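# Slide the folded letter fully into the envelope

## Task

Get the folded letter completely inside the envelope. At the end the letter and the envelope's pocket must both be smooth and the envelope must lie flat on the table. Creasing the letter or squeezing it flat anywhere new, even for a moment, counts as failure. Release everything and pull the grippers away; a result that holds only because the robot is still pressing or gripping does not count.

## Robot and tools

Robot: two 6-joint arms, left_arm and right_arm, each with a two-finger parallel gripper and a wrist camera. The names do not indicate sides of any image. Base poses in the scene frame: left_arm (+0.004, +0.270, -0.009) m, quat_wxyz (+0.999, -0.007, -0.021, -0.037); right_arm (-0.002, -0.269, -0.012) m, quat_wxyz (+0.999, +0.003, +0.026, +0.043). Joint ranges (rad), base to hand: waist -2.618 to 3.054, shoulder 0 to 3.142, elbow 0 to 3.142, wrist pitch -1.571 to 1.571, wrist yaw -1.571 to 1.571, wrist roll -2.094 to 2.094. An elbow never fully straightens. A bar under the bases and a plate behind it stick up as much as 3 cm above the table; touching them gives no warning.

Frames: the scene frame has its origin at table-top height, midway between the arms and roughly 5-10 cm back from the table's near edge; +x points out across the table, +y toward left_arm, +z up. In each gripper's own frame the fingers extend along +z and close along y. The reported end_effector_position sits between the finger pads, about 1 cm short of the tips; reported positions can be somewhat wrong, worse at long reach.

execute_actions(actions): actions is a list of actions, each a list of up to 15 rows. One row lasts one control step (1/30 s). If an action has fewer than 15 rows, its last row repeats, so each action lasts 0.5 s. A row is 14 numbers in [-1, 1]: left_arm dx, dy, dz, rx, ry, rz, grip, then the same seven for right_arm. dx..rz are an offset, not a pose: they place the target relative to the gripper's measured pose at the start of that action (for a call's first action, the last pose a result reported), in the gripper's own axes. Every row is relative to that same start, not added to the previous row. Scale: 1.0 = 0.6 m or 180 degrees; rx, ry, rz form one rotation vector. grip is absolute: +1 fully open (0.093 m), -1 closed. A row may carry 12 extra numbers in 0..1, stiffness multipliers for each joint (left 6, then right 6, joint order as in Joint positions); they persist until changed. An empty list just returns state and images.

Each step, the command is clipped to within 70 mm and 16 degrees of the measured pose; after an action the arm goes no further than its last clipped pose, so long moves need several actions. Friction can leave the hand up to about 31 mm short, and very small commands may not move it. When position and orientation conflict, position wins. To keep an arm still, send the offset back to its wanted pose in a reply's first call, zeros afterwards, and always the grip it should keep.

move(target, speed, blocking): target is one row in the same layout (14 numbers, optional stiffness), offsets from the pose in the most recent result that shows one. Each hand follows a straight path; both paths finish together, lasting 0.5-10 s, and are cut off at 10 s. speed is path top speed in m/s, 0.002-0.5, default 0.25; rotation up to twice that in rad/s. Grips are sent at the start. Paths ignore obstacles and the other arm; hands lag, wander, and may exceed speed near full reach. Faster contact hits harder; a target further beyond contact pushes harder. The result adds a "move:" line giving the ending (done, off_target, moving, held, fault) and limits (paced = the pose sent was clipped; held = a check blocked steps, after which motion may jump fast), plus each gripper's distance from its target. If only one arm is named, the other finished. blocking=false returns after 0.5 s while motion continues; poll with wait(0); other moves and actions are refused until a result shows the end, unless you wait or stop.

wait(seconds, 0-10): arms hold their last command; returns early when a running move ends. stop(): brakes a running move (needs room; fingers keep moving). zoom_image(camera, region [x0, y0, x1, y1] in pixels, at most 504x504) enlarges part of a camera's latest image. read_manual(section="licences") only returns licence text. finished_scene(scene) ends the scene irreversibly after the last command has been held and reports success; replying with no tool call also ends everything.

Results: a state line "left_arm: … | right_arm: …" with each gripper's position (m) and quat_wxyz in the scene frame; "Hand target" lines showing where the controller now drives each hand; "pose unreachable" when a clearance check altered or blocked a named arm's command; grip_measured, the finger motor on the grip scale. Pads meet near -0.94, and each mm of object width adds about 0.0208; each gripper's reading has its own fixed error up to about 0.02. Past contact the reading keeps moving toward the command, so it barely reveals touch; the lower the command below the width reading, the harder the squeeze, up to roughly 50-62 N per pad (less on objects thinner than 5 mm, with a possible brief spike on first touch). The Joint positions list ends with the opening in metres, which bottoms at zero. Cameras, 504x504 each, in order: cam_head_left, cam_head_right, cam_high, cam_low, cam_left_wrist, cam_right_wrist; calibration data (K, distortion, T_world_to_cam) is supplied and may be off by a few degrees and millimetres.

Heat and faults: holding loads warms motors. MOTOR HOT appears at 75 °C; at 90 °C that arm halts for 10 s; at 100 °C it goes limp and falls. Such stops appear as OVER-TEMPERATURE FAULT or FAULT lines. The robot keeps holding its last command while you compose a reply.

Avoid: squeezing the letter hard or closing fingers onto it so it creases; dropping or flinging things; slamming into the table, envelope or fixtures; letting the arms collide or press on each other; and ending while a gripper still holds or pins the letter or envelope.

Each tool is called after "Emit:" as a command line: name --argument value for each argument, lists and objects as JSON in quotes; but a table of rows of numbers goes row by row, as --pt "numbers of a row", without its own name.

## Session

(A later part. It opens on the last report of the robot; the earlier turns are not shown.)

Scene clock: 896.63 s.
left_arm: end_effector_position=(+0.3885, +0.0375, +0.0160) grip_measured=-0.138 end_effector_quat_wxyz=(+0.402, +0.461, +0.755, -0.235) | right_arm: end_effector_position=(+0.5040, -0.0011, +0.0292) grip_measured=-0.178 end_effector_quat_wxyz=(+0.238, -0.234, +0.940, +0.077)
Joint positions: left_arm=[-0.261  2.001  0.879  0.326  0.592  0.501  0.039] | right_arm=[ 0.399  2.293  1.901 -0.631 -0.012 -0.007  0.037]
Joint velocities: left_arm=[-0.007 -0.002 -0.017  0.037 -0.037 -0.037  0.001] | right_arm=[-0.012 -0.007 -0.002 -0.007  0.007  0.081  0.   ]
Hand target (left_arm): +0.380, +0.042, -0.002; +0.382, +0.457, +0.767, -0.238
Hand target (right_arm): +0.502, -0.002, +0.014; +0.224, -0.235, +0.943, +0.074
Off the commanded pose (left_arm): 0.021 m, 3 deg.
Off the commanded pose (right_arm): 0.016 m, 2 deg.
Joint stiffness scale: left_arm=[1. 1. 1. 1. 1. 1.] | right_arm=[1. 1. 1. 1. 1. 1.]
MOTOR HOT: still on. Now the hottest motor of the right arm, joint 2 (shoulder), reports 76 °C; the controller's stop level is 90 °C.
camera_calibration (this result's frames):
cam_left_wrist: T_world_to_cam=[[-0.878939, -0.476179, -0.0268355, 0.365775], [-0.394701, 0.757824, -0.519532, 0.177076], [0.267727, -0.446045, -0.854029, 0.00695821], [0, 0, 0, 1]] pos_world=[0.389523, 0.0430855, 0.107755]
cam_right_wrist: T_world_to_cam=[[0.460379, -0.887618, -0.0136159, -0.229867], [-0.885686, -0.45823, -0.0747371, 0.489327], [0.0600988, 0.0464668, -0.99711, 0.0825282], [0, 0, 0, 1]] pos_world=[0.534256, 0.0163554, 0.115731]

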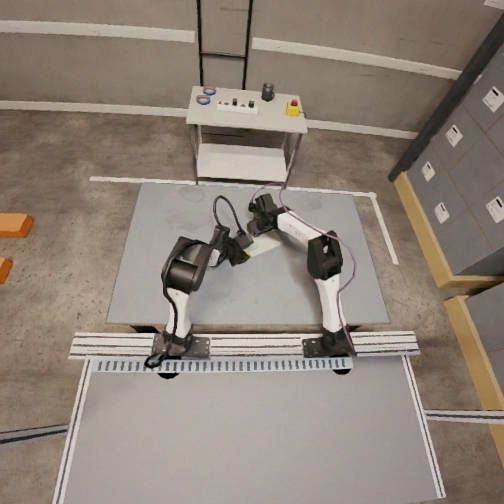

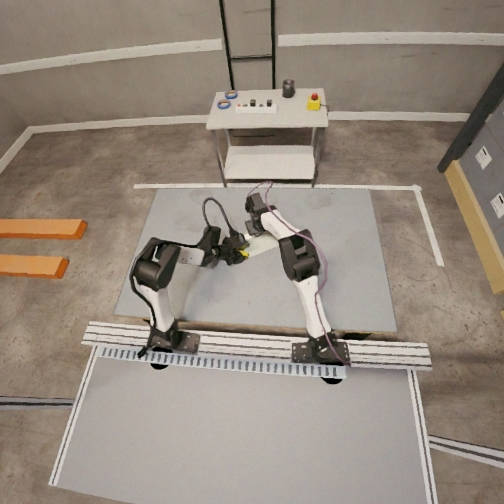

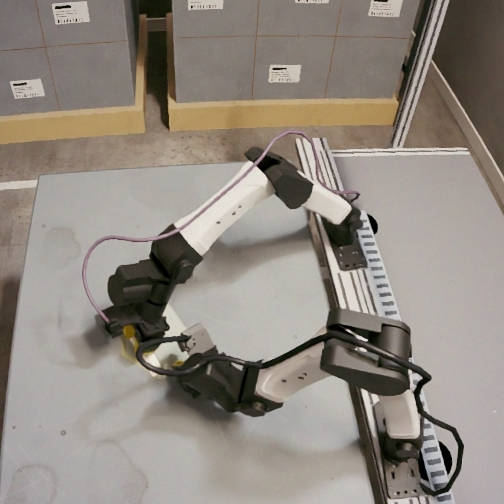

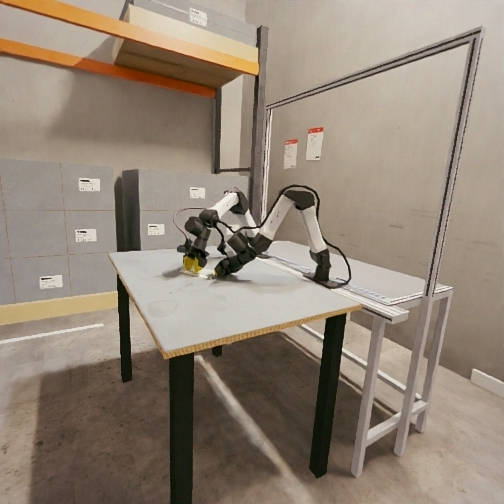

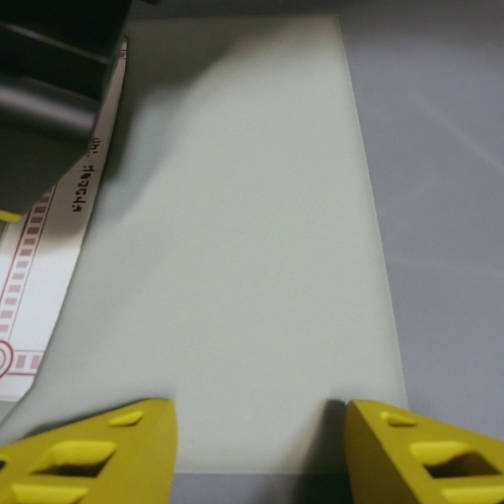

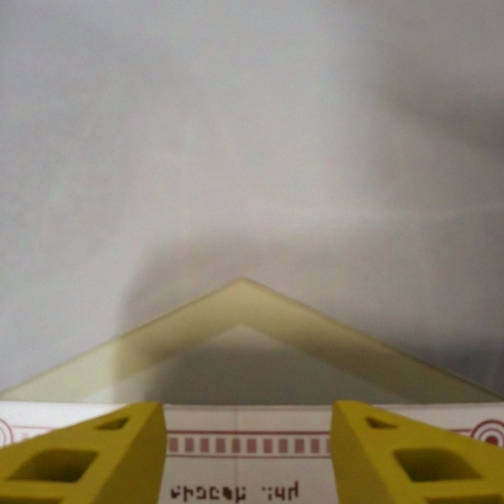

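Emit:
execute_actions --actions '[]'

Scene clock: 917.80 s.
left_arm: end_effector_position=(+0.3885, +0.0375, +0.0160) grip_measured=-0.138 end_effector_quat_wxyz=(+0.402, +0.461, +0.755, -0.235) | right_arm: end_effector_position=(+0.5040, -0.0011, +0.0292) grip_measured=-0.178 end_effector_quat_wxyz=(+0.238, -0.234, +0.940, +0.077)
Joint positions: left_arm=[-0.261  2.001  0.879  0.326  0.592  0.501  0.039] | right_arm=[ 0.399  2.293  1.901 -0.631 -0.012 -0.007  0.037]
Joint velocities: left_arm=[-0.007 -0.007 -0.017  0.022 -0.051 -0.022  0.   ] | right_arm=[-0.027 -0.002 -0.017  0.022 -0.007  0.051 -0.001]
Hand target (left_arm): +0.380, +0.042, -0.002; +0.382, +0.457, +0.767, -0.238
Hand target (right_arm): +0.502, -0.002, +0.014; +0.224, -0.235, +0.943, +0.074
Off the commanded pose (left_arm): 0.021 m, 3 deg.
Off the commanded pose (right_arm): 0.016 m, 2 deg.
Joint stiffness scale: left_arm=[1. 1. 1. 1. 1. 1.] | right_arm=[1. 1. 1. 1. 1. 1.]
MOTOR HOT: still on. Now the hottest motor of the right arm, joint 2 (shoulder), reports 74 °C; the controller's stop level is 90 °C.
camera_calibration (this result's frames):
cam_left_wrist: T_world_to_cam=[[-0.878939, -0.476179, -0.0268355, 0.365775], [-0.394701, 0.757824, -0.519532, 0.177076], [0.267727, -0.446045, -0.854029, 0.00695821], [0, 0, 0, 1]] pos_world=[0.389523, 0.0430855, 0.107755]
cam_right_wrist: T_world_to_cam=[[0.460379, -0.887618, -0.0136159, -0.229867], [-0.885686, -0.45823, -0.0747371, 0.489327], [0.0600988, 0.0464668, -0.99711, 0.0825282], [0, 0, 0, 1]] pos_world=[0.534256, 0.0163554, 0.115731]

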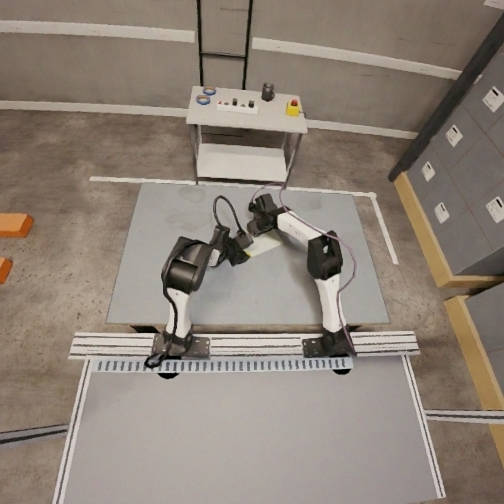

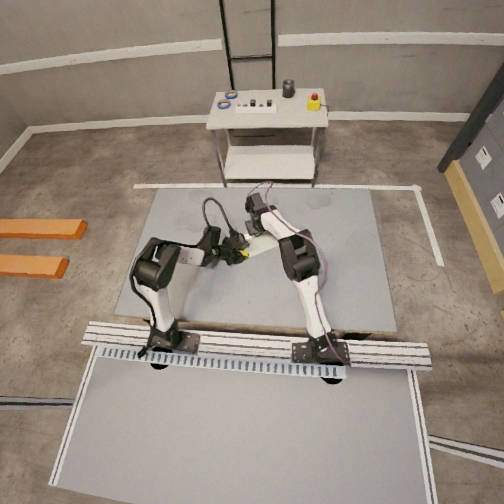

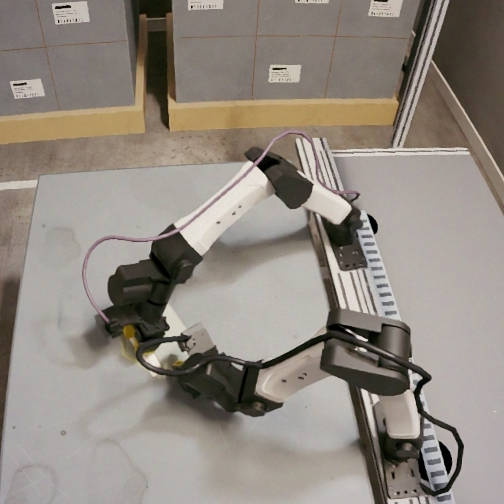

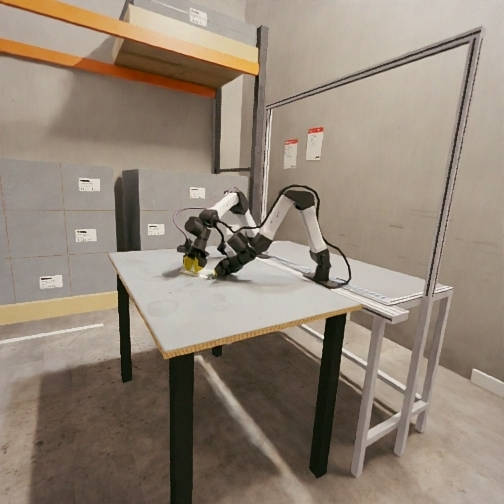

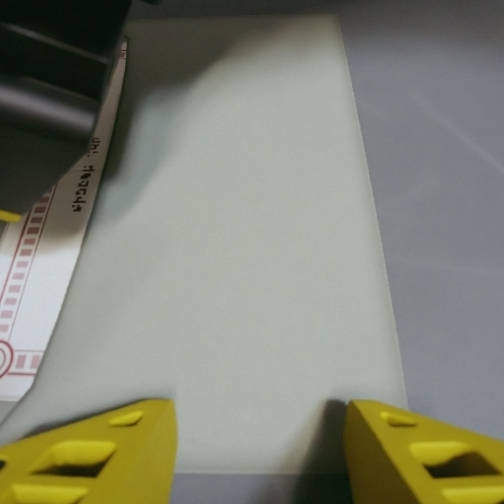

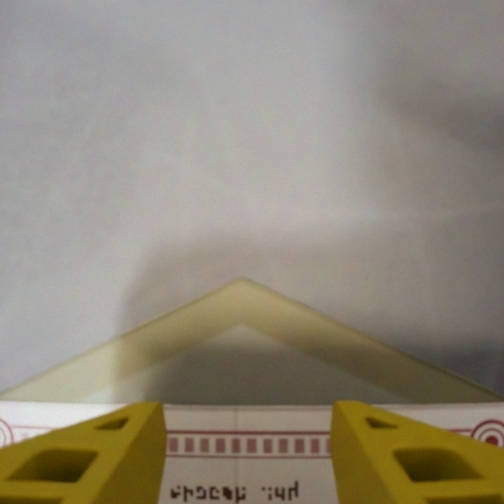

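Emit:
execute_actions --actions '[[[0.033,-0.01,0.008,0.004,0.011,-0.009,-0.14, 0.014,0,0.016,0,0.008,0.002,-0.18],[0.033,-0.01,0.008,0.004,0.011,-0.009,-0.14, 0.015,0,0.016,0,0.0075,0.002,-0.18],[0.033,-0.01,0.008,0.004,0.011,-0.009,-0.14, 0.016,0,0.016,0,0.007,0.002,-0.18],[0.033,-0.01,0.008,0.004,0.011,-0.009,-0.14, 0.017,0,0.016,0,0.007,0.002,-0.18],[0.033,-0.01,0.008,0.004,0.011,-0.009,-0.14, 0.018,0,0.016,0,0.0065,0.002,-0.18],[0.033,-0.01,0.008,0.004,0.011,-0.009,-0.14, 0.019,0,0.016,0,0.006,0.002,-0.18],[0.033,-0.01,0.008,0.004,0.011,-0.009,-0.14, 0.020,0,0.0163,0,0.006,0.002,-0.18],[0.033,-0.01,0.008,0.004,0.011,-0.009,-0.14, 0.021,0,0.0166,0,0.006,0.002,-0.18],[0.033,-0.01,0.008,0.004,0.011,-0.009,-0.14, 0.022,0,0.017,0,0.006,0.002,-0.18],[0.033,-0.01,0.008,0.004,0.011,-0.009,-0.14, 0.023,0,0.017,0,0.006,0.002,-0.18],[0.033,-0.01,0.008,0.004,0.011,-0.009,-0.14, 0.024,0,0.017,0,0.006,0.002,-0.18]]]'

Scene clock: 931.63 s.
left_arm: end_effector_position=(+0.3885, +0.0375, +0.0160) grip_measured=-0.138 end_effector_quat_wxyz=(+0.402, +0.461, +0.755, -0.235) | right_arm: end_effector_position=(+0.5007, -0.0026, +0.0195) grip_measured=-0.178 end_effector_quat_wxyz=(+0.234, -0.235, +0.940, +0.076)
Joint positions: left_arm=[-0.261  2.001  0.879  0.326  0.592  0.501  0.039] | right_arm=[ 0.399  2.293  1.865 -0.603 -0.012 -0.007  0.037]
Joint velocities: left_arm=[ 0.002 -0.022 -0.007 -0.022  0.051  0.007  0.001] | right_arm=[-0.017 -0.007 -0.007  0.081  0.037  0.051  0.001]
Hand target (left_arm): +0.380, +0.042, -0.002; +0.382, +0.457, +0.767, -0.238
Hand target (right_arm): +0.497, -0.004, +0.013; +0.228, -0.232, +0.943, +0.076
Off the commanded pose (left_arm): 0.021 m, 3 deg.
Off the commanded pose (right_arm): 0.007 m, 1 deg.
Joint stiffness scale: left_arm=[1. 1. 1. 1. 1. 1.] | right_arm=[1. 1. 1. 1. 1. 1.]
MOTOR HOT: still on. Now the hottest motor of the right arm, joint 2 (shoulder), reports 74 °C; the controller's stop level is 90 °C.
camera_calibration (this result's frames):
cam_left_wrist: T_world_to_cam=[[-0.878939, -0.476179, -0.0268355, 0.365775], [-0.394701, 0.757824, -0.519532, 0.177076], [0.267727, -0.446045, -0.854029, 0.00695821], [0, 0, 0, 1]] pos_world=[0.389523, 0.0430855, 0.107755]
cam_right_wrist: T_world_to_cam=[[0.460468, -0.887573, -0.013566, -0.229809], [-0.886071, -0.458662, -0.0671298, 0.485108], [0.0533603, 0.0429316, -0.997652, 0.0764729], [0, 0, 0, 1]] pos_world=[0.531579, 0.0152459, 0.105741]

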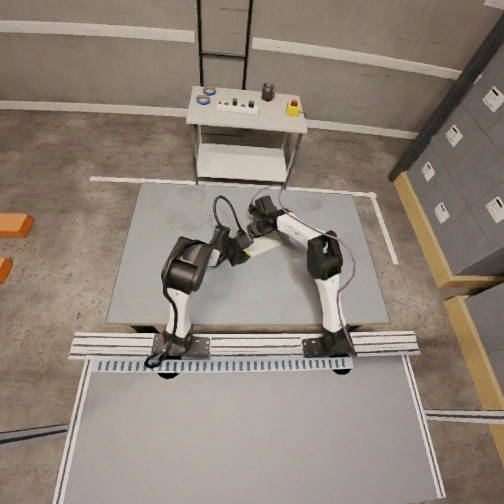

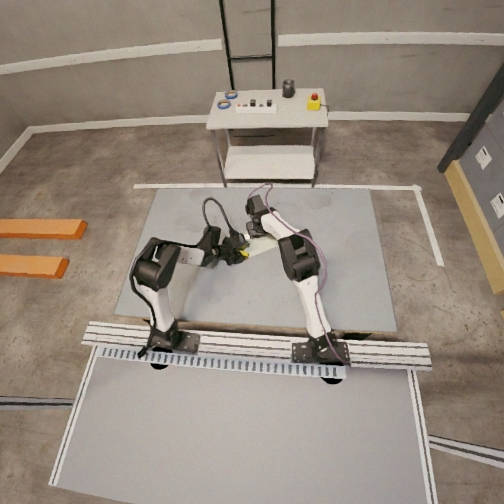

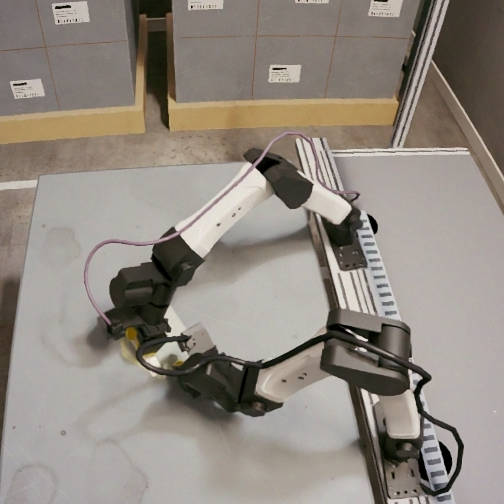

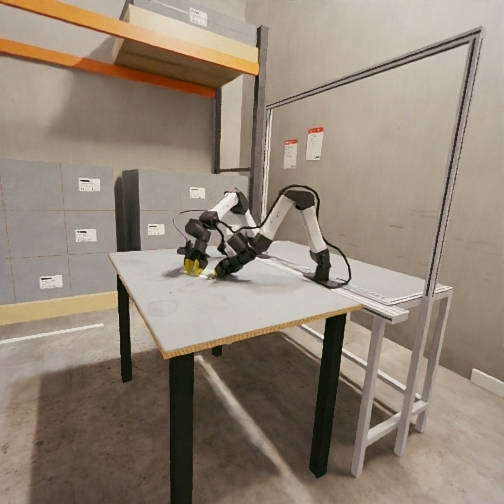

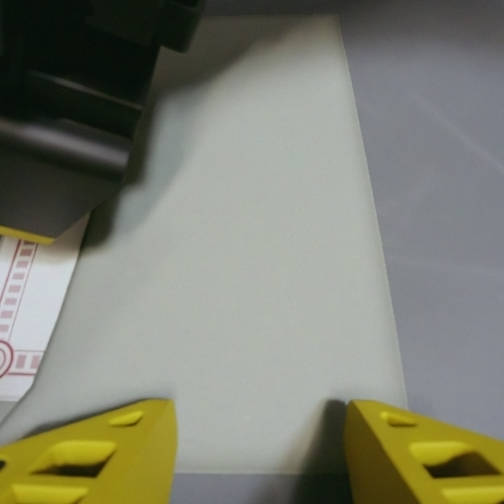

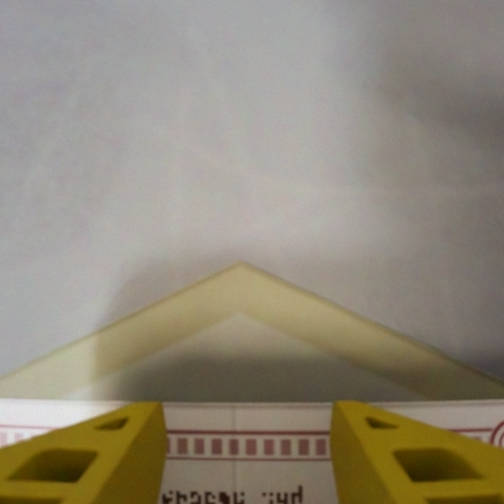

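Emit:
execute_actions --actions '[[[0.033,-0.01,0.008,0.004,0.011,-0.009,-0.14, 0.016,0,0.005,0,0.007,0.004,-0.18],[0.033,-0.01,0.008,0.004,0.011,-0.009,-0.14, 0.020,0,0.004,0,0.010,0.004,-0.18],[0.033,-0.01,0.008,0.004,0.011,-0.009,-0.14, 0.0232,0,0.0024,0,0.0115,0.004,-0.18],[0.033,-0.01,0.008,0.004,0.011,-0.009,-0.14, 0.0243,0,0.0018,0,0.0115,0.004,-0.18],[0.033,-0.01,0.008,0.004,0.011,-0.009,-0.14, 0.0254,0,0.0012,0,0.0115,0.004,-0.18],[0.033,-0.01,0.008,0.004,0.011,-0.009,-0.14, 0.0265,0,0.0006,0,0.0115,0.004,-0.18],[0.033,-0.01,0.008,0.004,0.011,-0.009,-0.14, 0.0276,0,0.0,0,0.0115,0.004,-0.18],[0.033,-0.01,0.008,0.004,0.011,-0.009,-0.14, 0.0287,0,-0.0006,0,0.0115,0.004,-0.18],[0.033,-0.01,0.008,0.004,0.011,-0.009,-0.14, 0.0298,0,-0.0012,0,0.0115,0.004,-0.18],[0.033,-0.01,0.008,0.004,0.011,-0.009,-0.14, 0.0309,0,-0.0018,0,0.0115,0.004,-0.18],[0.033,-0.01,0.008,0.004,0.011,-0.009,-0.14, 0.0320,0,-0.0024,0,0.0115,0.004,-0.18],[0.033,-0.01,0.008,0.004,0.011,-0.009,-0.14, 0.0331,0,-0.0030,0,0.0115,0.004,-0.18],[0.033,-0.01,0.008,0.004,0.011,-0.009,-0.14, 0.0342,0,-0.0036,0,0.0115,0.004,-0.18],[0.033,-0.01,0.008,0.004,0.011,-0.009,-0.14, 0.0353,0,-0.0042,0,0.0115,0.004,-0.18],[0.033,-0.01,0.008,0.004,0.011,-0.009,-0.14, 0.0364,0,-0.0048,0,0.0115,0.004,-0.18]]]'

Scene clock: 941.70 s.
left_arm: end_effector_position=(+0.3885, +0.0375, +0.0160) grip_measured=-0.138 end_effector_quat_wxyz=(+0.402, +0.461, +0.755, -0.235) | right_arm: end_effector_position=(+0.4928, -0.0067, +0.0188) grip_measured=-0.178 end_effector_quat_wxyz=(+0.232, -0.234, +0.941, +0.076)
Joint positions: left_arm=[-0.261  2.001  0.879  0.326  0.592  0.501  0.039] | right_arm=[ 0.399  2.26   1.807 -0.582 -0.012 -0.005  0.037]
Joint velocities: left_arm=[-0.002  0.017 -0.007  0.007  0.022 -0.022  0.   ] | right_arm=[ 0.007 -0.09  -0.144 -0.007  0.095 -0.022 -0.   ]
Hand target (left_arm): +0.380, +0.042, -0.002; +0.382, +0.457, +0.767, -0.238
Hand target (right_arm): +0.483, -0.012, +0.012; +0.216, -0.230, +0.946, +0.074
Off the commanded pose (left_arm): 0.021 m, 3 deg.
Off the commanded pose (right_arm): 0.014 m, 2 deg.
Joint stiffness scale: left_arm=[1. 1. 1. 1. 1. 1.] | right_arm=[1. 1. 1. 1. 1. 1.]
MOTOR HOT: still on. Now the hottest motor of the right arm, joint 2 (shoulder), reports 76 °C; the controller's stop level is 90 °C.
camera_calibration (this result's frames):
cam_left_wrist: T_world_to_cam=[[-0.878939, -0.476179, -0.0268355, 0.365775], [-0.394701, 0.757824, -0.519532, 0.177076], [0.267727, -0.446045, -0.854029, 0.00695821], [0, 0, 0, 1]] pos_world=[0.389523, 0.0430855, 0.107755]
cam_right_wrist: T_world_to_cam=[[0.458722, -0.888459, -0.0146155, -0.228983], [-0.887237, -0.457064, -0.0624726, 0.476653], [0.0488242, 0.041625, -0.99794, 0.0785913], [0, 0, 0, 1]] pos_world=[0.524107, 0.011147, 0.10486]

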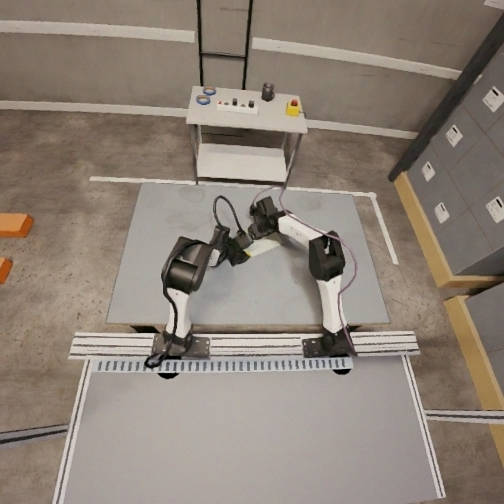

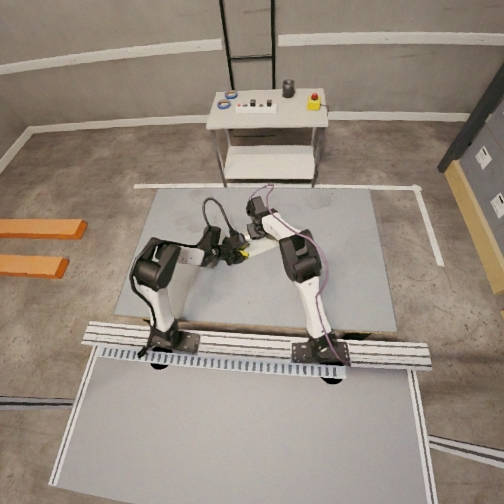

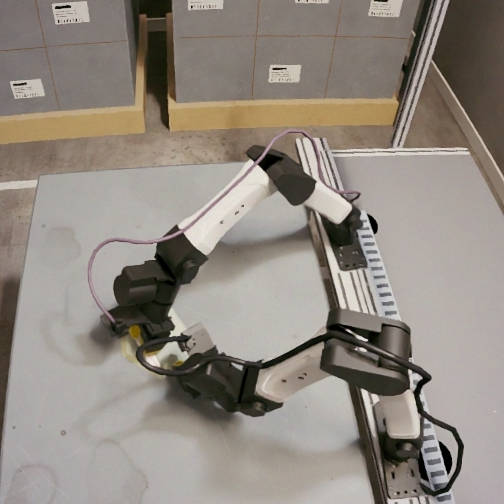

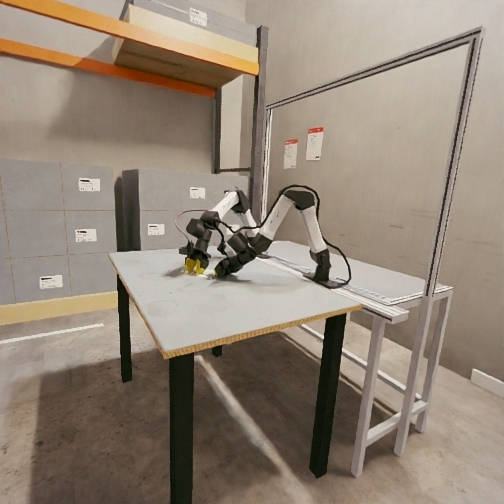

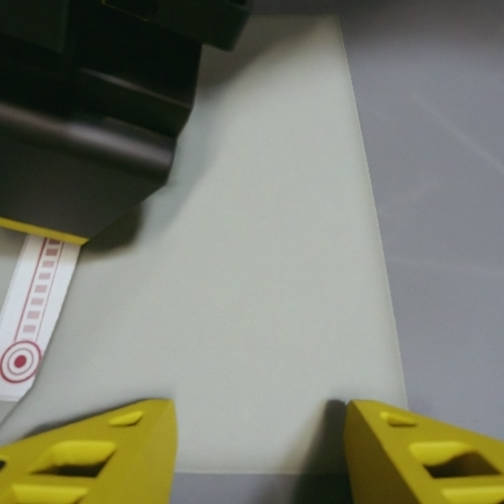

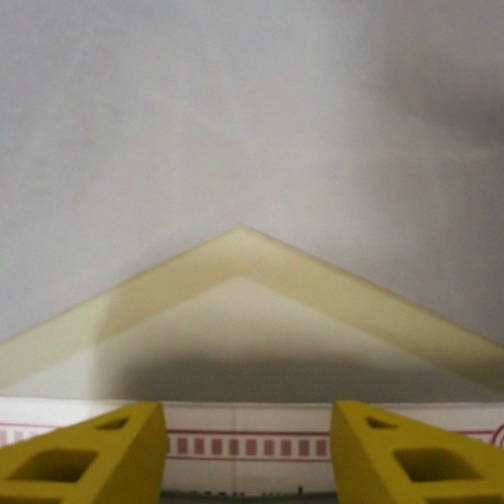

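Emit:
execute_actions --actions '[[[0.033,-0.01,0.008,0.004,0.011,-0.009,-0.14, 0.024,0,0.002,0,0.011,0.005,-0.18],[0.033,-0.01,0.008,0.004,0.011,-0.009,-0.14, 0.0251,0,0.0014,0,0.011,0.005,-0.18],[0.033,-0.01,0.008,0.004,0.011,-0.009,-0.14, 0.0262,0,0.0008,0,0.011,0.005,-0.18],[0.033,-0.01,0.008,0.004,0.011,-0.009,-0.14, 0.0273,0,0.0002,0,0.011,0.005,-0.18],[0.033,-0.01,0.008,0.004,0.011,-0.009,-0.14, 0.0284,0,-0.0004,0,0.011,0.005,-0.18],[0.033,-0.01,0.008,0.004,0.011,-0.009,-0.14, 0.0295,0,-0.0010,0,0.011,0.005,-0.18],[0.033,-0.01,0.008,0.004,0.011,-0.009,-0.14, 0.0306,0,-0.0016,0,0.011,0.005,-0.18],[0.033,-0.01,0.008,0.004,0.011,-0.009,-0.14, 0.0317,0,-0.0022,0,0.011,0.005,-0.18],[0.033,-0.01,0.008,0.004,0.011,-0.009,-0.14, 0.0328,0,-0.0028,0,0.011,0.005,-0.18],[0.033,-0.01,0.008,0.004,0.011,-0.009,-0.14, 0.0339,0,-0.0034,0,0.011,0.005,-0.18],[0.033,-0.01,0.008,0.004,0.011,-0.009,-0.14, 0.0350,0,-0.0040,0,0.011,0.005,-0.18],[0.033,-0.01,0.008,0.004,0.011,-0.009,-0.14, 0.0361,0,-0.0046,0,0.011,0.005,-0.18]]]'

Scene clock: 949.60 s.
left_arm: end_effector_position=(+0.3885, +0.0375, +0.0160) grip_measured=-0.138 end_effector_quat_wxyz=(+0.402, +0.461, +0.755, -0.235) | right_arm: end_effector_position=(+0.4848, -0.0109, +0.0186) grip_measured=-0.178 end_effector_quat_wxyz=(+0.231, -0.231, +0.942, +0.077)
Joint positions: left_arm=[-0.261  2.001  0.879  0.326  0.592  0.501  0.039] | right_arm=[ 0.399  2.224  1.744 -0.556 -0.012 -0.     0.037]
Joint velocities: left_arm=[-0.012 -0.007 -0.012 -0.037  0.022 -0.037  0.001] | right_arm=[ 0.012 -0.017 -0.042  0.007 -0.066  0.051 -0.001]
Hand target (left_arm): +0.380, +0.042, -0.002; +0.382, +0.457, +0.767, -0.238
Hand target (right_arm): +0.475, -0.016, +0.011; +0.215, -0.227, +0.947, +0.074
Off the commanded pose (left_arm): 0.021 m, 3 deg.
Off the commanded pose (right_arm): 0.014 m, 2 deg.
Joint stiffness scale: left_arm=[1. 1. 1. 1. 1. 1.] | right_arm=[1. 1. 1. 1. 1. 1.]
MOTOR HOT: still on. Now the hottest motor of the right arm, joint 2 (shoulder), reports 77 °C; the controller's stop level is 90 °C.
camera_calibration (this result's frames):
cam_left_wrist: T_world_to_cam=[[-0.878939, -0.476179, -0.0268355, 0.365775], [-0.394701, 0.757824, -0.519532, 0.177076], [0.267727, -0.446045, -0.854029, 0.00695821], [0, 0, 0, 1]] pos_world=[0.389523, 0.0430855, 0.107755]
cam_right_wrist: T_world_to_cam=[[0.45482, -0.890422, -0.0169477, -0.227144], [-0.88932, -0.453079, -0.0618876, 0.468627], [0.0474275, 0.0432196, -0.997939, 0.0796866], [0, 0, 0, 1]] pos_world=[0.516289, 0.00662659, 0.104675]

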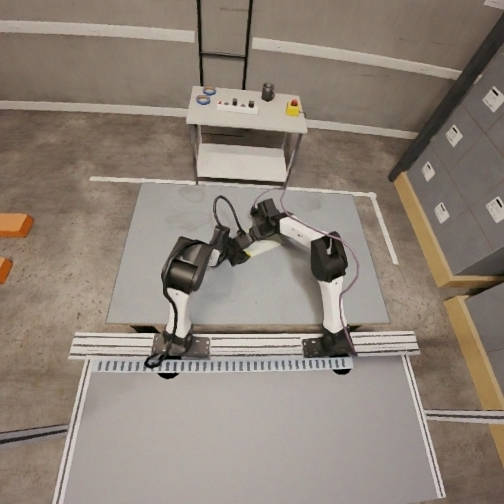

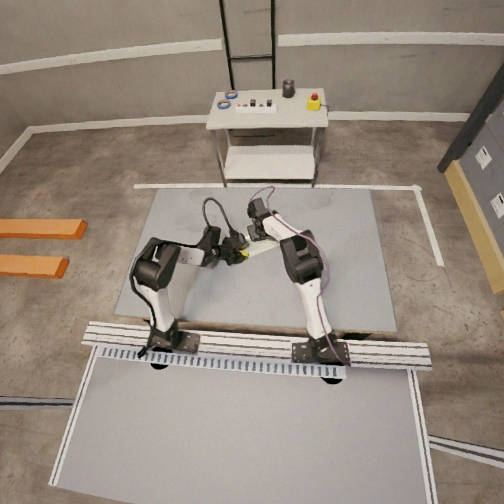

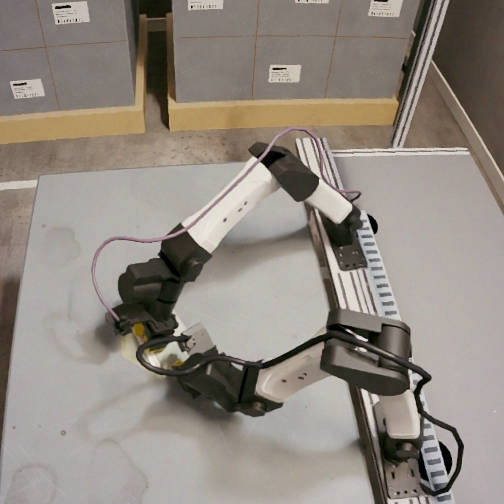

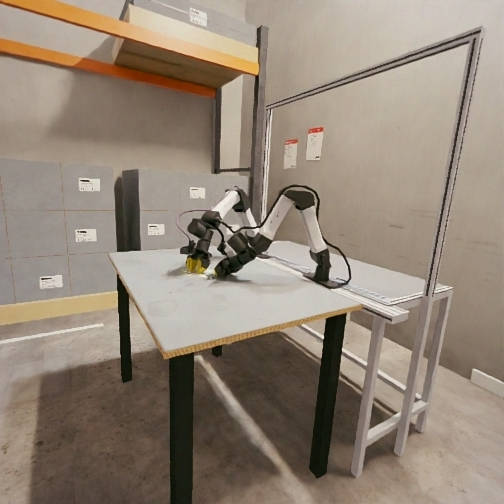

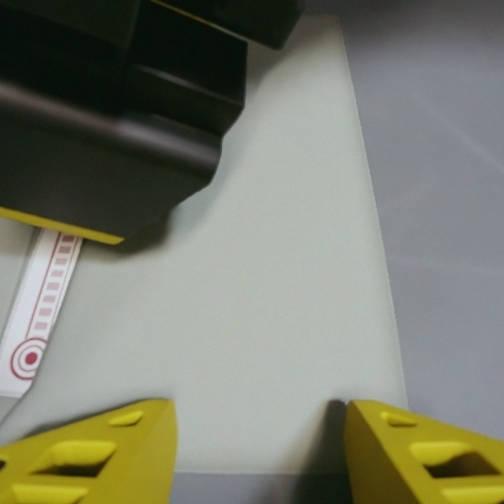

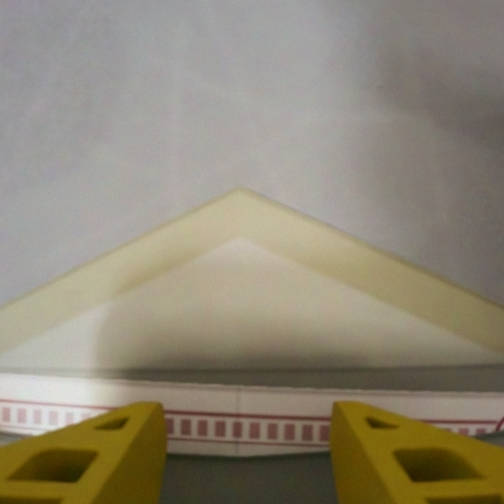

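Emit:
execute_actions --actions '[[[0.033,-0.01,0.008,0.004,0.011,-0.009,-0.14, 0.015,0,-0.003,0,0.008,0,-0.18],[0.033,-0.01,0.008,0.004,0.011,-0.009,-0.14, 0.010,0,-0.009,0,0.006,0,-0.18],[0.033,-0.01,0.008,0.004,0.011,-0.009,-0.14, 0.005,0,-0.015,0,0.004,0,-0.18],[0.033,-0.01,0.008,0.004,0.011,-0.009,-0.14, 0.0,0,-0.021,0,0.002,0,-0.18],[0.033,-0.01,0.008,0.004,0.011,-0.009,-0.14, -0.004,0,-0.027,0,0.0,0,-0.18],[0.033,-0.01,0.008,0.004,0.011,-0.009,-0.14, -0.008,0,-0.034,0,-0.002,0,-0.18],[0.033,-0.01,0.008,0.004,0.011,-0.009,-0.14, -0.011,0,-0.042,0,-0.002,0,-0.18],[0.033,-0.01,0.008,0.004,0.011,-0.009,-0.14, -0.014,0,-0.050,0,-0.002,0,-0.18]]]'

Emit:
move --target '[0.033,-0.01,0.008,0.004,0.011,-0.009,-0.14, -0.02,0,-0.2,0,0,0,-0.18]'

Scene clock: 959.27 s.
left_arm: end_effector_position=(+0.3885, +0.0375, +0.0160) grip_measured=-0.138 end_effector_quat_wxyz=(+0.402, +0.461, +0.755, -0.235) | right_arm: end_effector_position=(+0.4798, -0.0142, +0.0409) grip_measured=-0.178 end_effector_quat_wxyz=(+0.235, -0.231, +0.941, +0.078)
Joint positions: left_arm=[-0.261  2.001  0.879  0.326  0.592  0.501  0.039] | right_arm=[ 0.399  2.171  1.743 -0.6   -0.012  0.     0.037]
Joint velocities: left_arm=[-0.007 -0.012  0.007 -0.007 -0.051 -0.095 -0.001] | right_arm=[-0.017  0.012  0.002 -0.125  0.037 -0.007 -0.   ]
Hand target (left_arm): +0.380, +0.042, -0.002; +0.382, +0.457, +0.767, -0.238
Hand target (right_arm): +0.480, -0.015, +0.049; +0.235, -0.231, +0.941, +0.077
Off the commanded pose (left_arm): 0.021 m, 3 deg.
Off the commanded pose (right_arm): 0.008 m, 0 deg.
Joint stiffness scale: left_arm=[1. 1. 1. 1. 1. 1.] | right_arm=[1. 1. 1. 1. 1. 1.]
MOTOR HOT: still on. Now the hottest motor of the right arm, joint 2 (shoulder), reports 78 °C; the controller's stop level is 90 °C.
camera_calibration (this result's frames):
cam_left_wrist: T_world_to_cam=[[-0.878939, -0.476179, -0.0268355, 0.365775], [-0.394701, 0.757824, -0.519532, 0.177076], [0.267727, -0.446045, -0.854029, 0.00695821], [0, 0, 0, 1]] pos_world=[0.389523, 0.0430855, 0.107755]
cam_right_wrist: T_world_to_cam=[[0.45445, -0.890605, -0.0172329, -0.22725], [-0.889108, -0.452334, -0.0698614, 0.464335], [0.0544239, 0.0470704, -0.997408, 0.0989609], [0, 0, 0, 1]] pos_world=[0.510732, 0.00298617, 0.127227]

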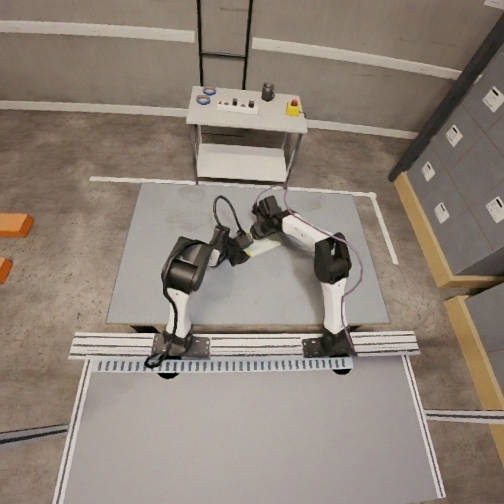

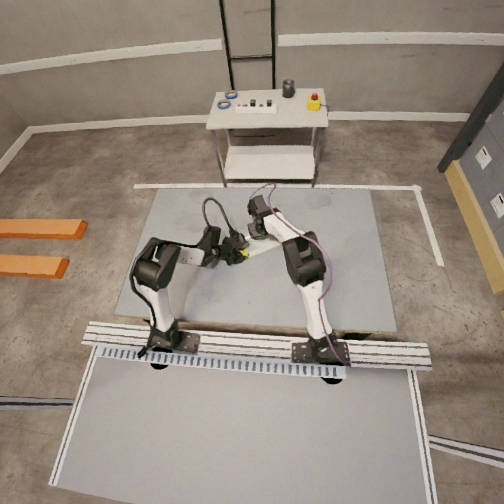

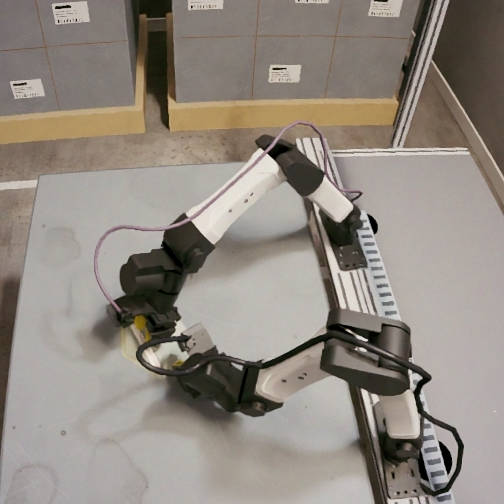

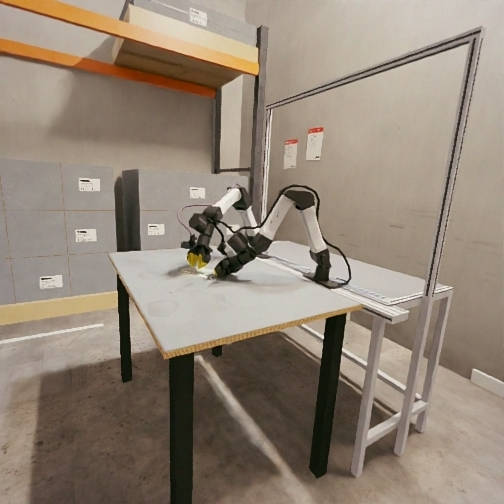

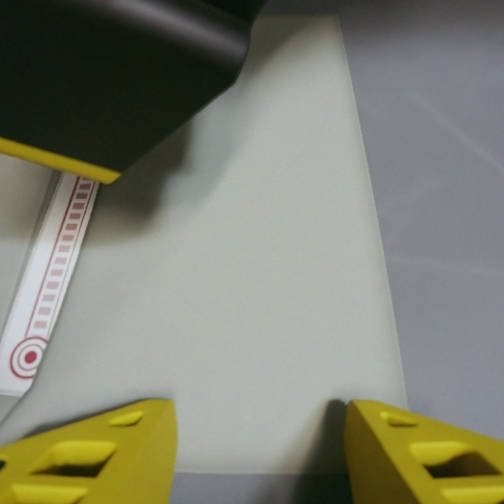

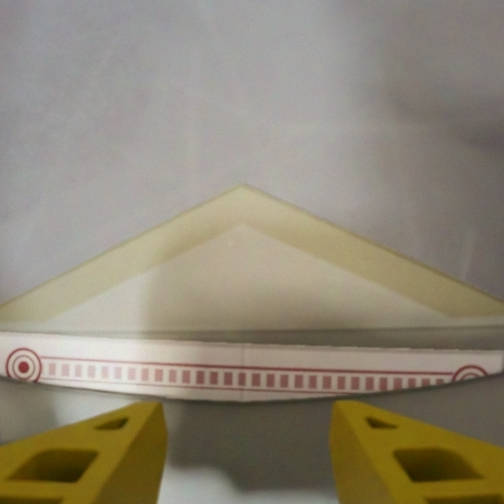

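Scene clock: 960.47 s.
left_arm: end_effector_position=(+0.3885, +0.0375, +0.0160) grip_measured=-0.138 end_effector_quat_wxyz=(+0.402, +0.461, +0.755, -0.235) | right_arm: end_effector_position=(+0.4423, -0.0373, +0.1510) grip_measured=-0.178 end_effector_quat_wxyz=(+0.240, -0.231, +0.940, +0.079)
Joint positions: left_arm=[-0.261  2.001  0.879  0.326  0.592  0.501  0.039] | right_arm=[ 0.399  1.943  1.828 -0.904 -0.012  0.     0.037]
Joint velocities: left_arm=[-0.007  0.002 -0.002  0.095  0.081 -0.007  0.001] | right_arm=[-0.007 -0.017 -0.012 -0.022 -0.095 -0.022 -0.001]
Hand target (left_arm): +0.380, +0.042, -0.002; +0.382, +0.457, +0.767, -0.238
Hand target (right_arm): +0.441, -0.038, +0.152; +0.235, -0.231, +0.941, +0.078
Off the commanded pose (left_arm): 0.021 m, 3 deg.
Off the commanded pose (right_arm): 0.003 m, 1 deg.
Joint stiffness scale: left_arm=[1. 1. 1. 1. 1. 1.] | right_arm=[1. 1. 1. 1. 1. 1.]
MOTOR HOT: still on. Now the hottest motor of the right arm, joint 2 (shoulder), reports 78 °C; the controller's stop level is 90 °C.
move: off_target (left_arm)
camera_calibration (this result's frames):
cam_left_wrist: T_world_to_cam=[[-0.878939, -0.476179, -0.0268355, 0.365775], [-0.394701, 0.757824, -0.519532, 0.177076], [0.267727, -0.446045, -0.854029, 0.00695821], [0, 0, 0, 1]] pos_world=[0.389523, 0.0430855, 0.107755]
cam_right_wrist: T_world_to_cam=[[0.454366, -0.890646, -0.0173645, -0.228816], [-0.888571, -0.451753, -0.0797473, 0.429505], [0.0631821, 0.0516641, -0.996664, 0.208085], [0, 0, 0, 1]] pos_world=[0.472465, -0.0205137, 0.23767]

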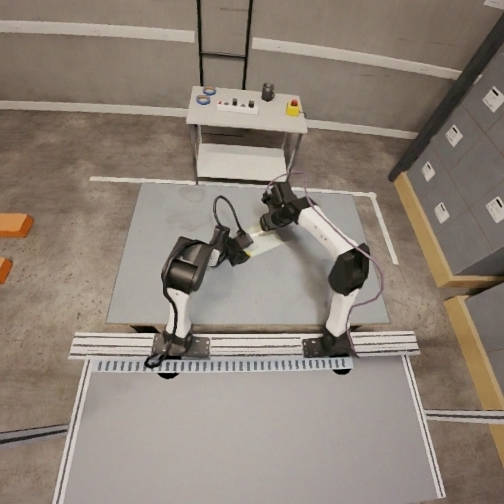

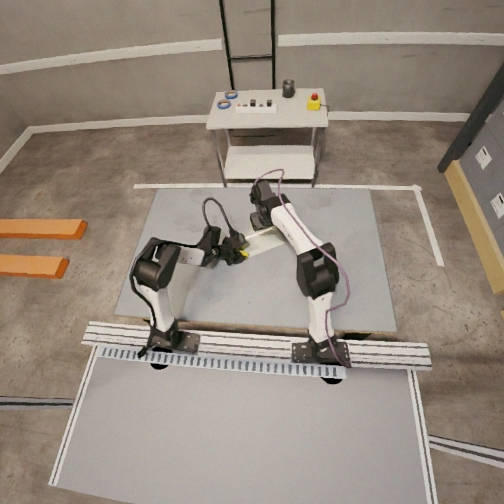

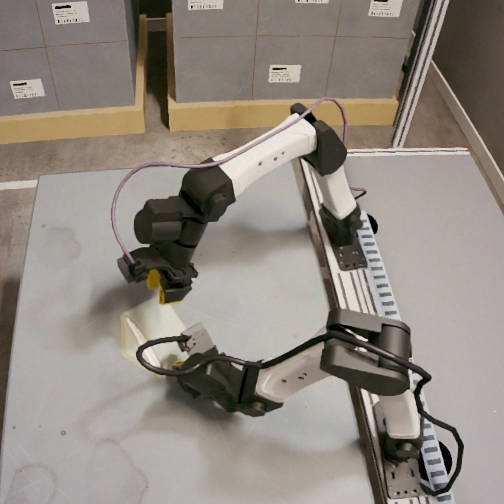

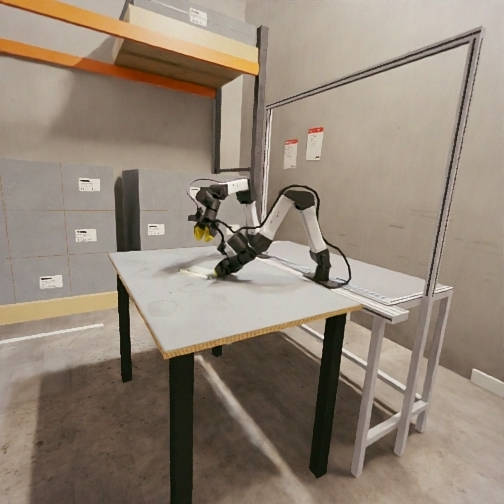

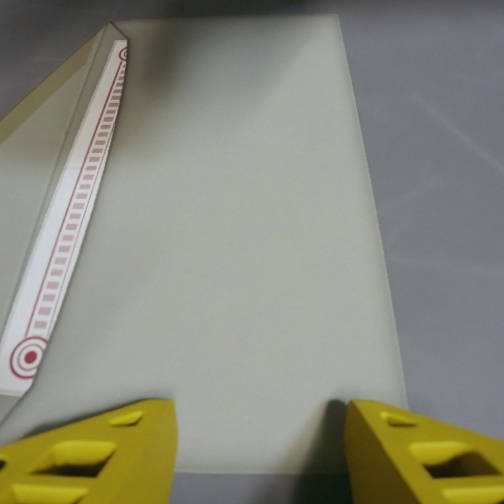

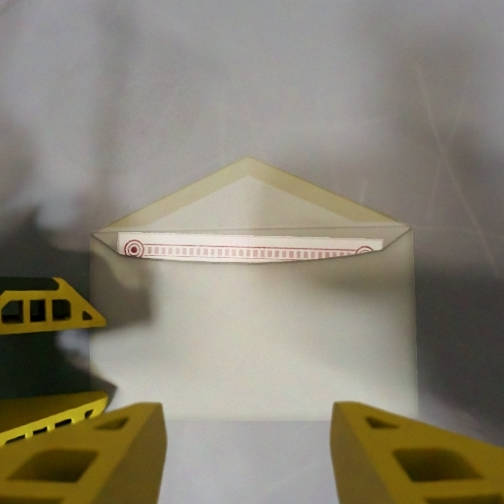

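Emit:
execute_actions --actions '[[[0.024,-0.008,0.004,0.003,0.008,-0.007,-0.14, 0,0,0,0,0,0,-0.18],[0.015,-0.006,0.0,0.002,0.006,-0.005,-0.14, 0,0,0,0,0,0,-0.18],[0.006,-0.004,-0.004,0.001,0.004,-0.003,-0.14, 0,0,0,0,0,0,-0.18],[-0.003,-0.002,-0.008,0,0.002,-0.001,-0.14, 0,0,0,0,0,0,-0.18],[-0.010,0,-0.012,0,0,0,-0.14, 0,0,0,0,0,0,-0.18],[-0.016,0,-0.016,0,0,0,-0.14, 0,0,0,0,0,0,-0.18],[-0.022,0,-0.020,0,0,0,-0.14, 0,0,0,0,0,0,-0.18],[-0.027,0,-0.024,0,0,0,-0.14, 0,0,0,0,0,0,-0.18],[-0.031,0,-0.027,0,0,0,-0.14, 0,0,0,0,0,0,-0.18]]]'

Scene clock: 1046.03 s.
left_arm: end_effector_position=(+0.3833, +0.0393, +0.0306) grip_measured=-0.138 end_effector_quat_wxyz=(+0.397, +0.461, +0.758, -0.236) | right_arm: end_effector_position=(+0.4420, -0.0375, +0.1508) grip_measured=-0.178 end_effector_quat_wxyz=(+0.239, -0.231, +0.940, +0.079)
Joint positions: left_arm=[-0.261  1.94   0.879  0.254  0.592  0.501  0.039] | right_arm=[ 0.399  1.943  1.828 -0.905 -0.012  0.     0.037]
Joint velocities: left_arm=[-0.002  0.007 -0.002 -0.022 -0.066  0.066  0.001] | right_arm=[ 0.002 -0.002 -0.007 -0.037 -0.007  0.007 -0.001]
Hand target (left_arm): +0.386, +0.040, +0.040; +0.402, +0.461, +0.755, -0.235
Hand target (right_arm): +0.442, -0.037, +0.151; +0.240, -0.231, +0.940, +0.079
Off the commanded pose (left_arm): 0.011 m, 1 deg.
Off the commanded pose (right_arm): 0.000 m, 0 deg.
Joint stiffness scale: left_arm=[1. 1. 1. 1. 1. 1.] | right_arm=[1. 1. 1. 1. 1. 1.]
MOTOR HOT: cleared. Now the hottest motor of the right arm, joint 2 (shoulder), reports 70 °C.
camera_calibration (this result's frames):
cam_left_wrist: T_world_to_cam=[[-0.87918, -0.476086, -0.0196292, 0.362308], [-0.3999, 0.759635, -0.512868, 0.182924], [0.25908, -0.443054, -0.858243, 0.0249718], [0, 0, 0, 1]] pos_world=[0.385215, 0.0445977, 0.12236]
cam_right_wrist: T_world_to_cam=[[0.454379, -0.890639, -0.0173442, -0.228827], [-0.88866, -0.451846, -0.0782269, 0.428975], [0.0618351, 0.0509578, -0.996785, 0.208519], [0, 0, 0, 1]] pos_world=[0.472293, -0.0205973, 0.237437]

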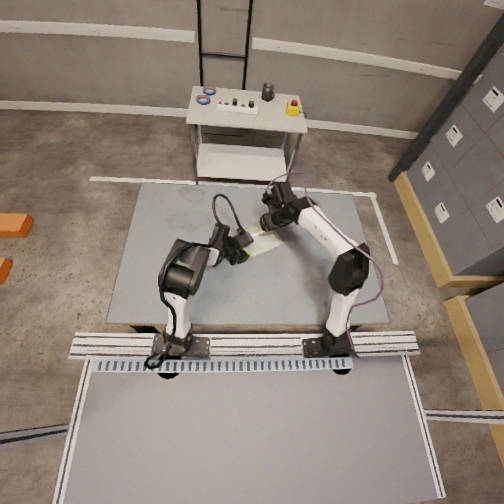

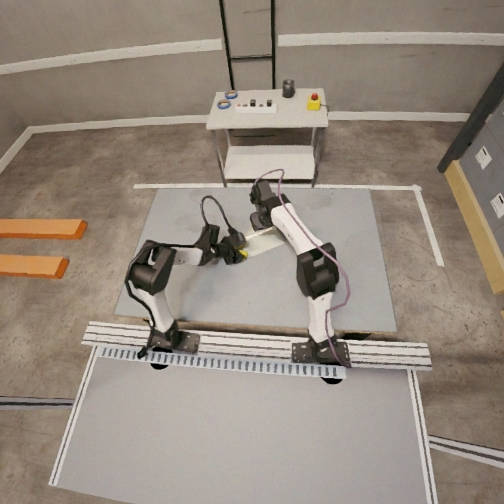

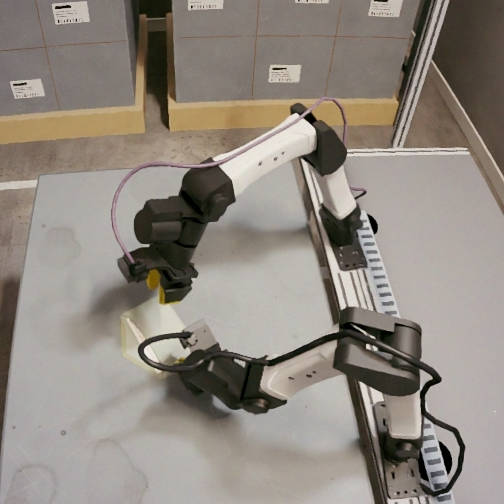

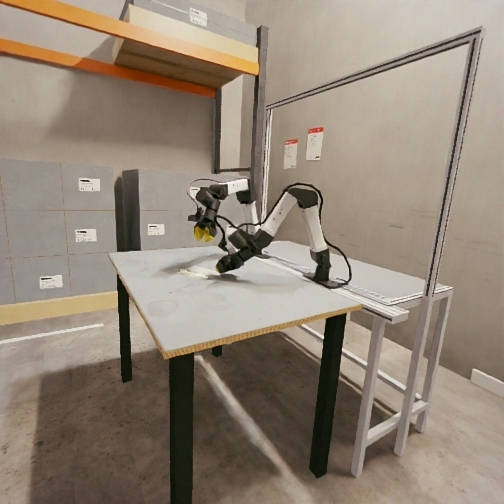

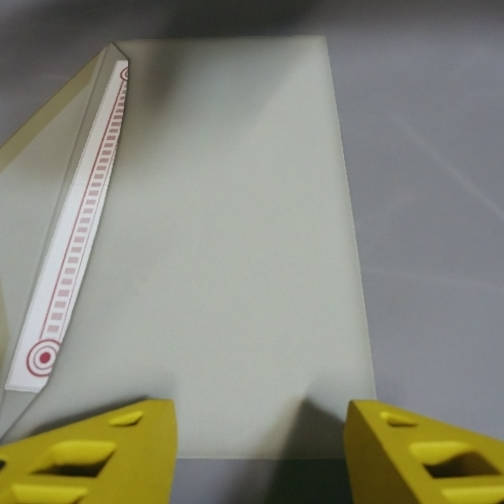

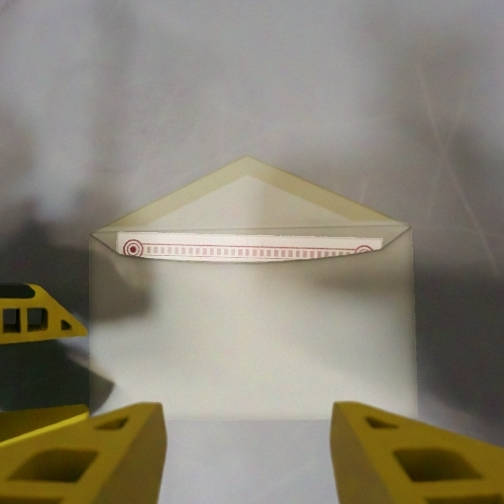

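Emit:
zoom_image --camera "cam_right_wrist" --region '[70, 200, 270, 430]'

Emit:
zoom_image --camera "cam_left_wrist" --region '[0, 20, 200, 440]'

Region (70, 200, 270, 430) of cam_right_wrist's 504x504 image, scaled by 2.191, with more detail than that image has; it fills the left 438 columns of this view, and the rest is white.

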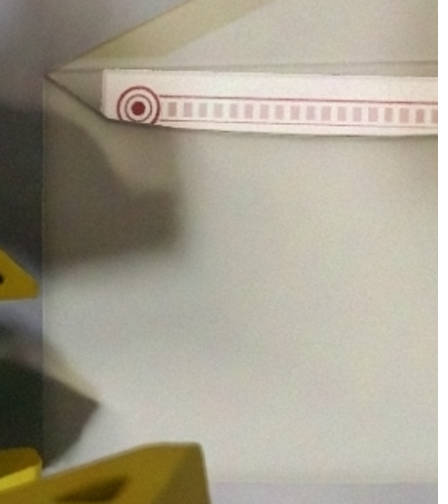

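Region (0, 20, 200, 440) of cam_left_wrist's 504x504 image, scaled by 1.200, with more detail than that image has; it fills the left 240 columns of this view, and the rest is white.

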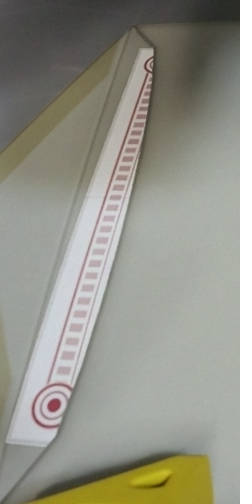

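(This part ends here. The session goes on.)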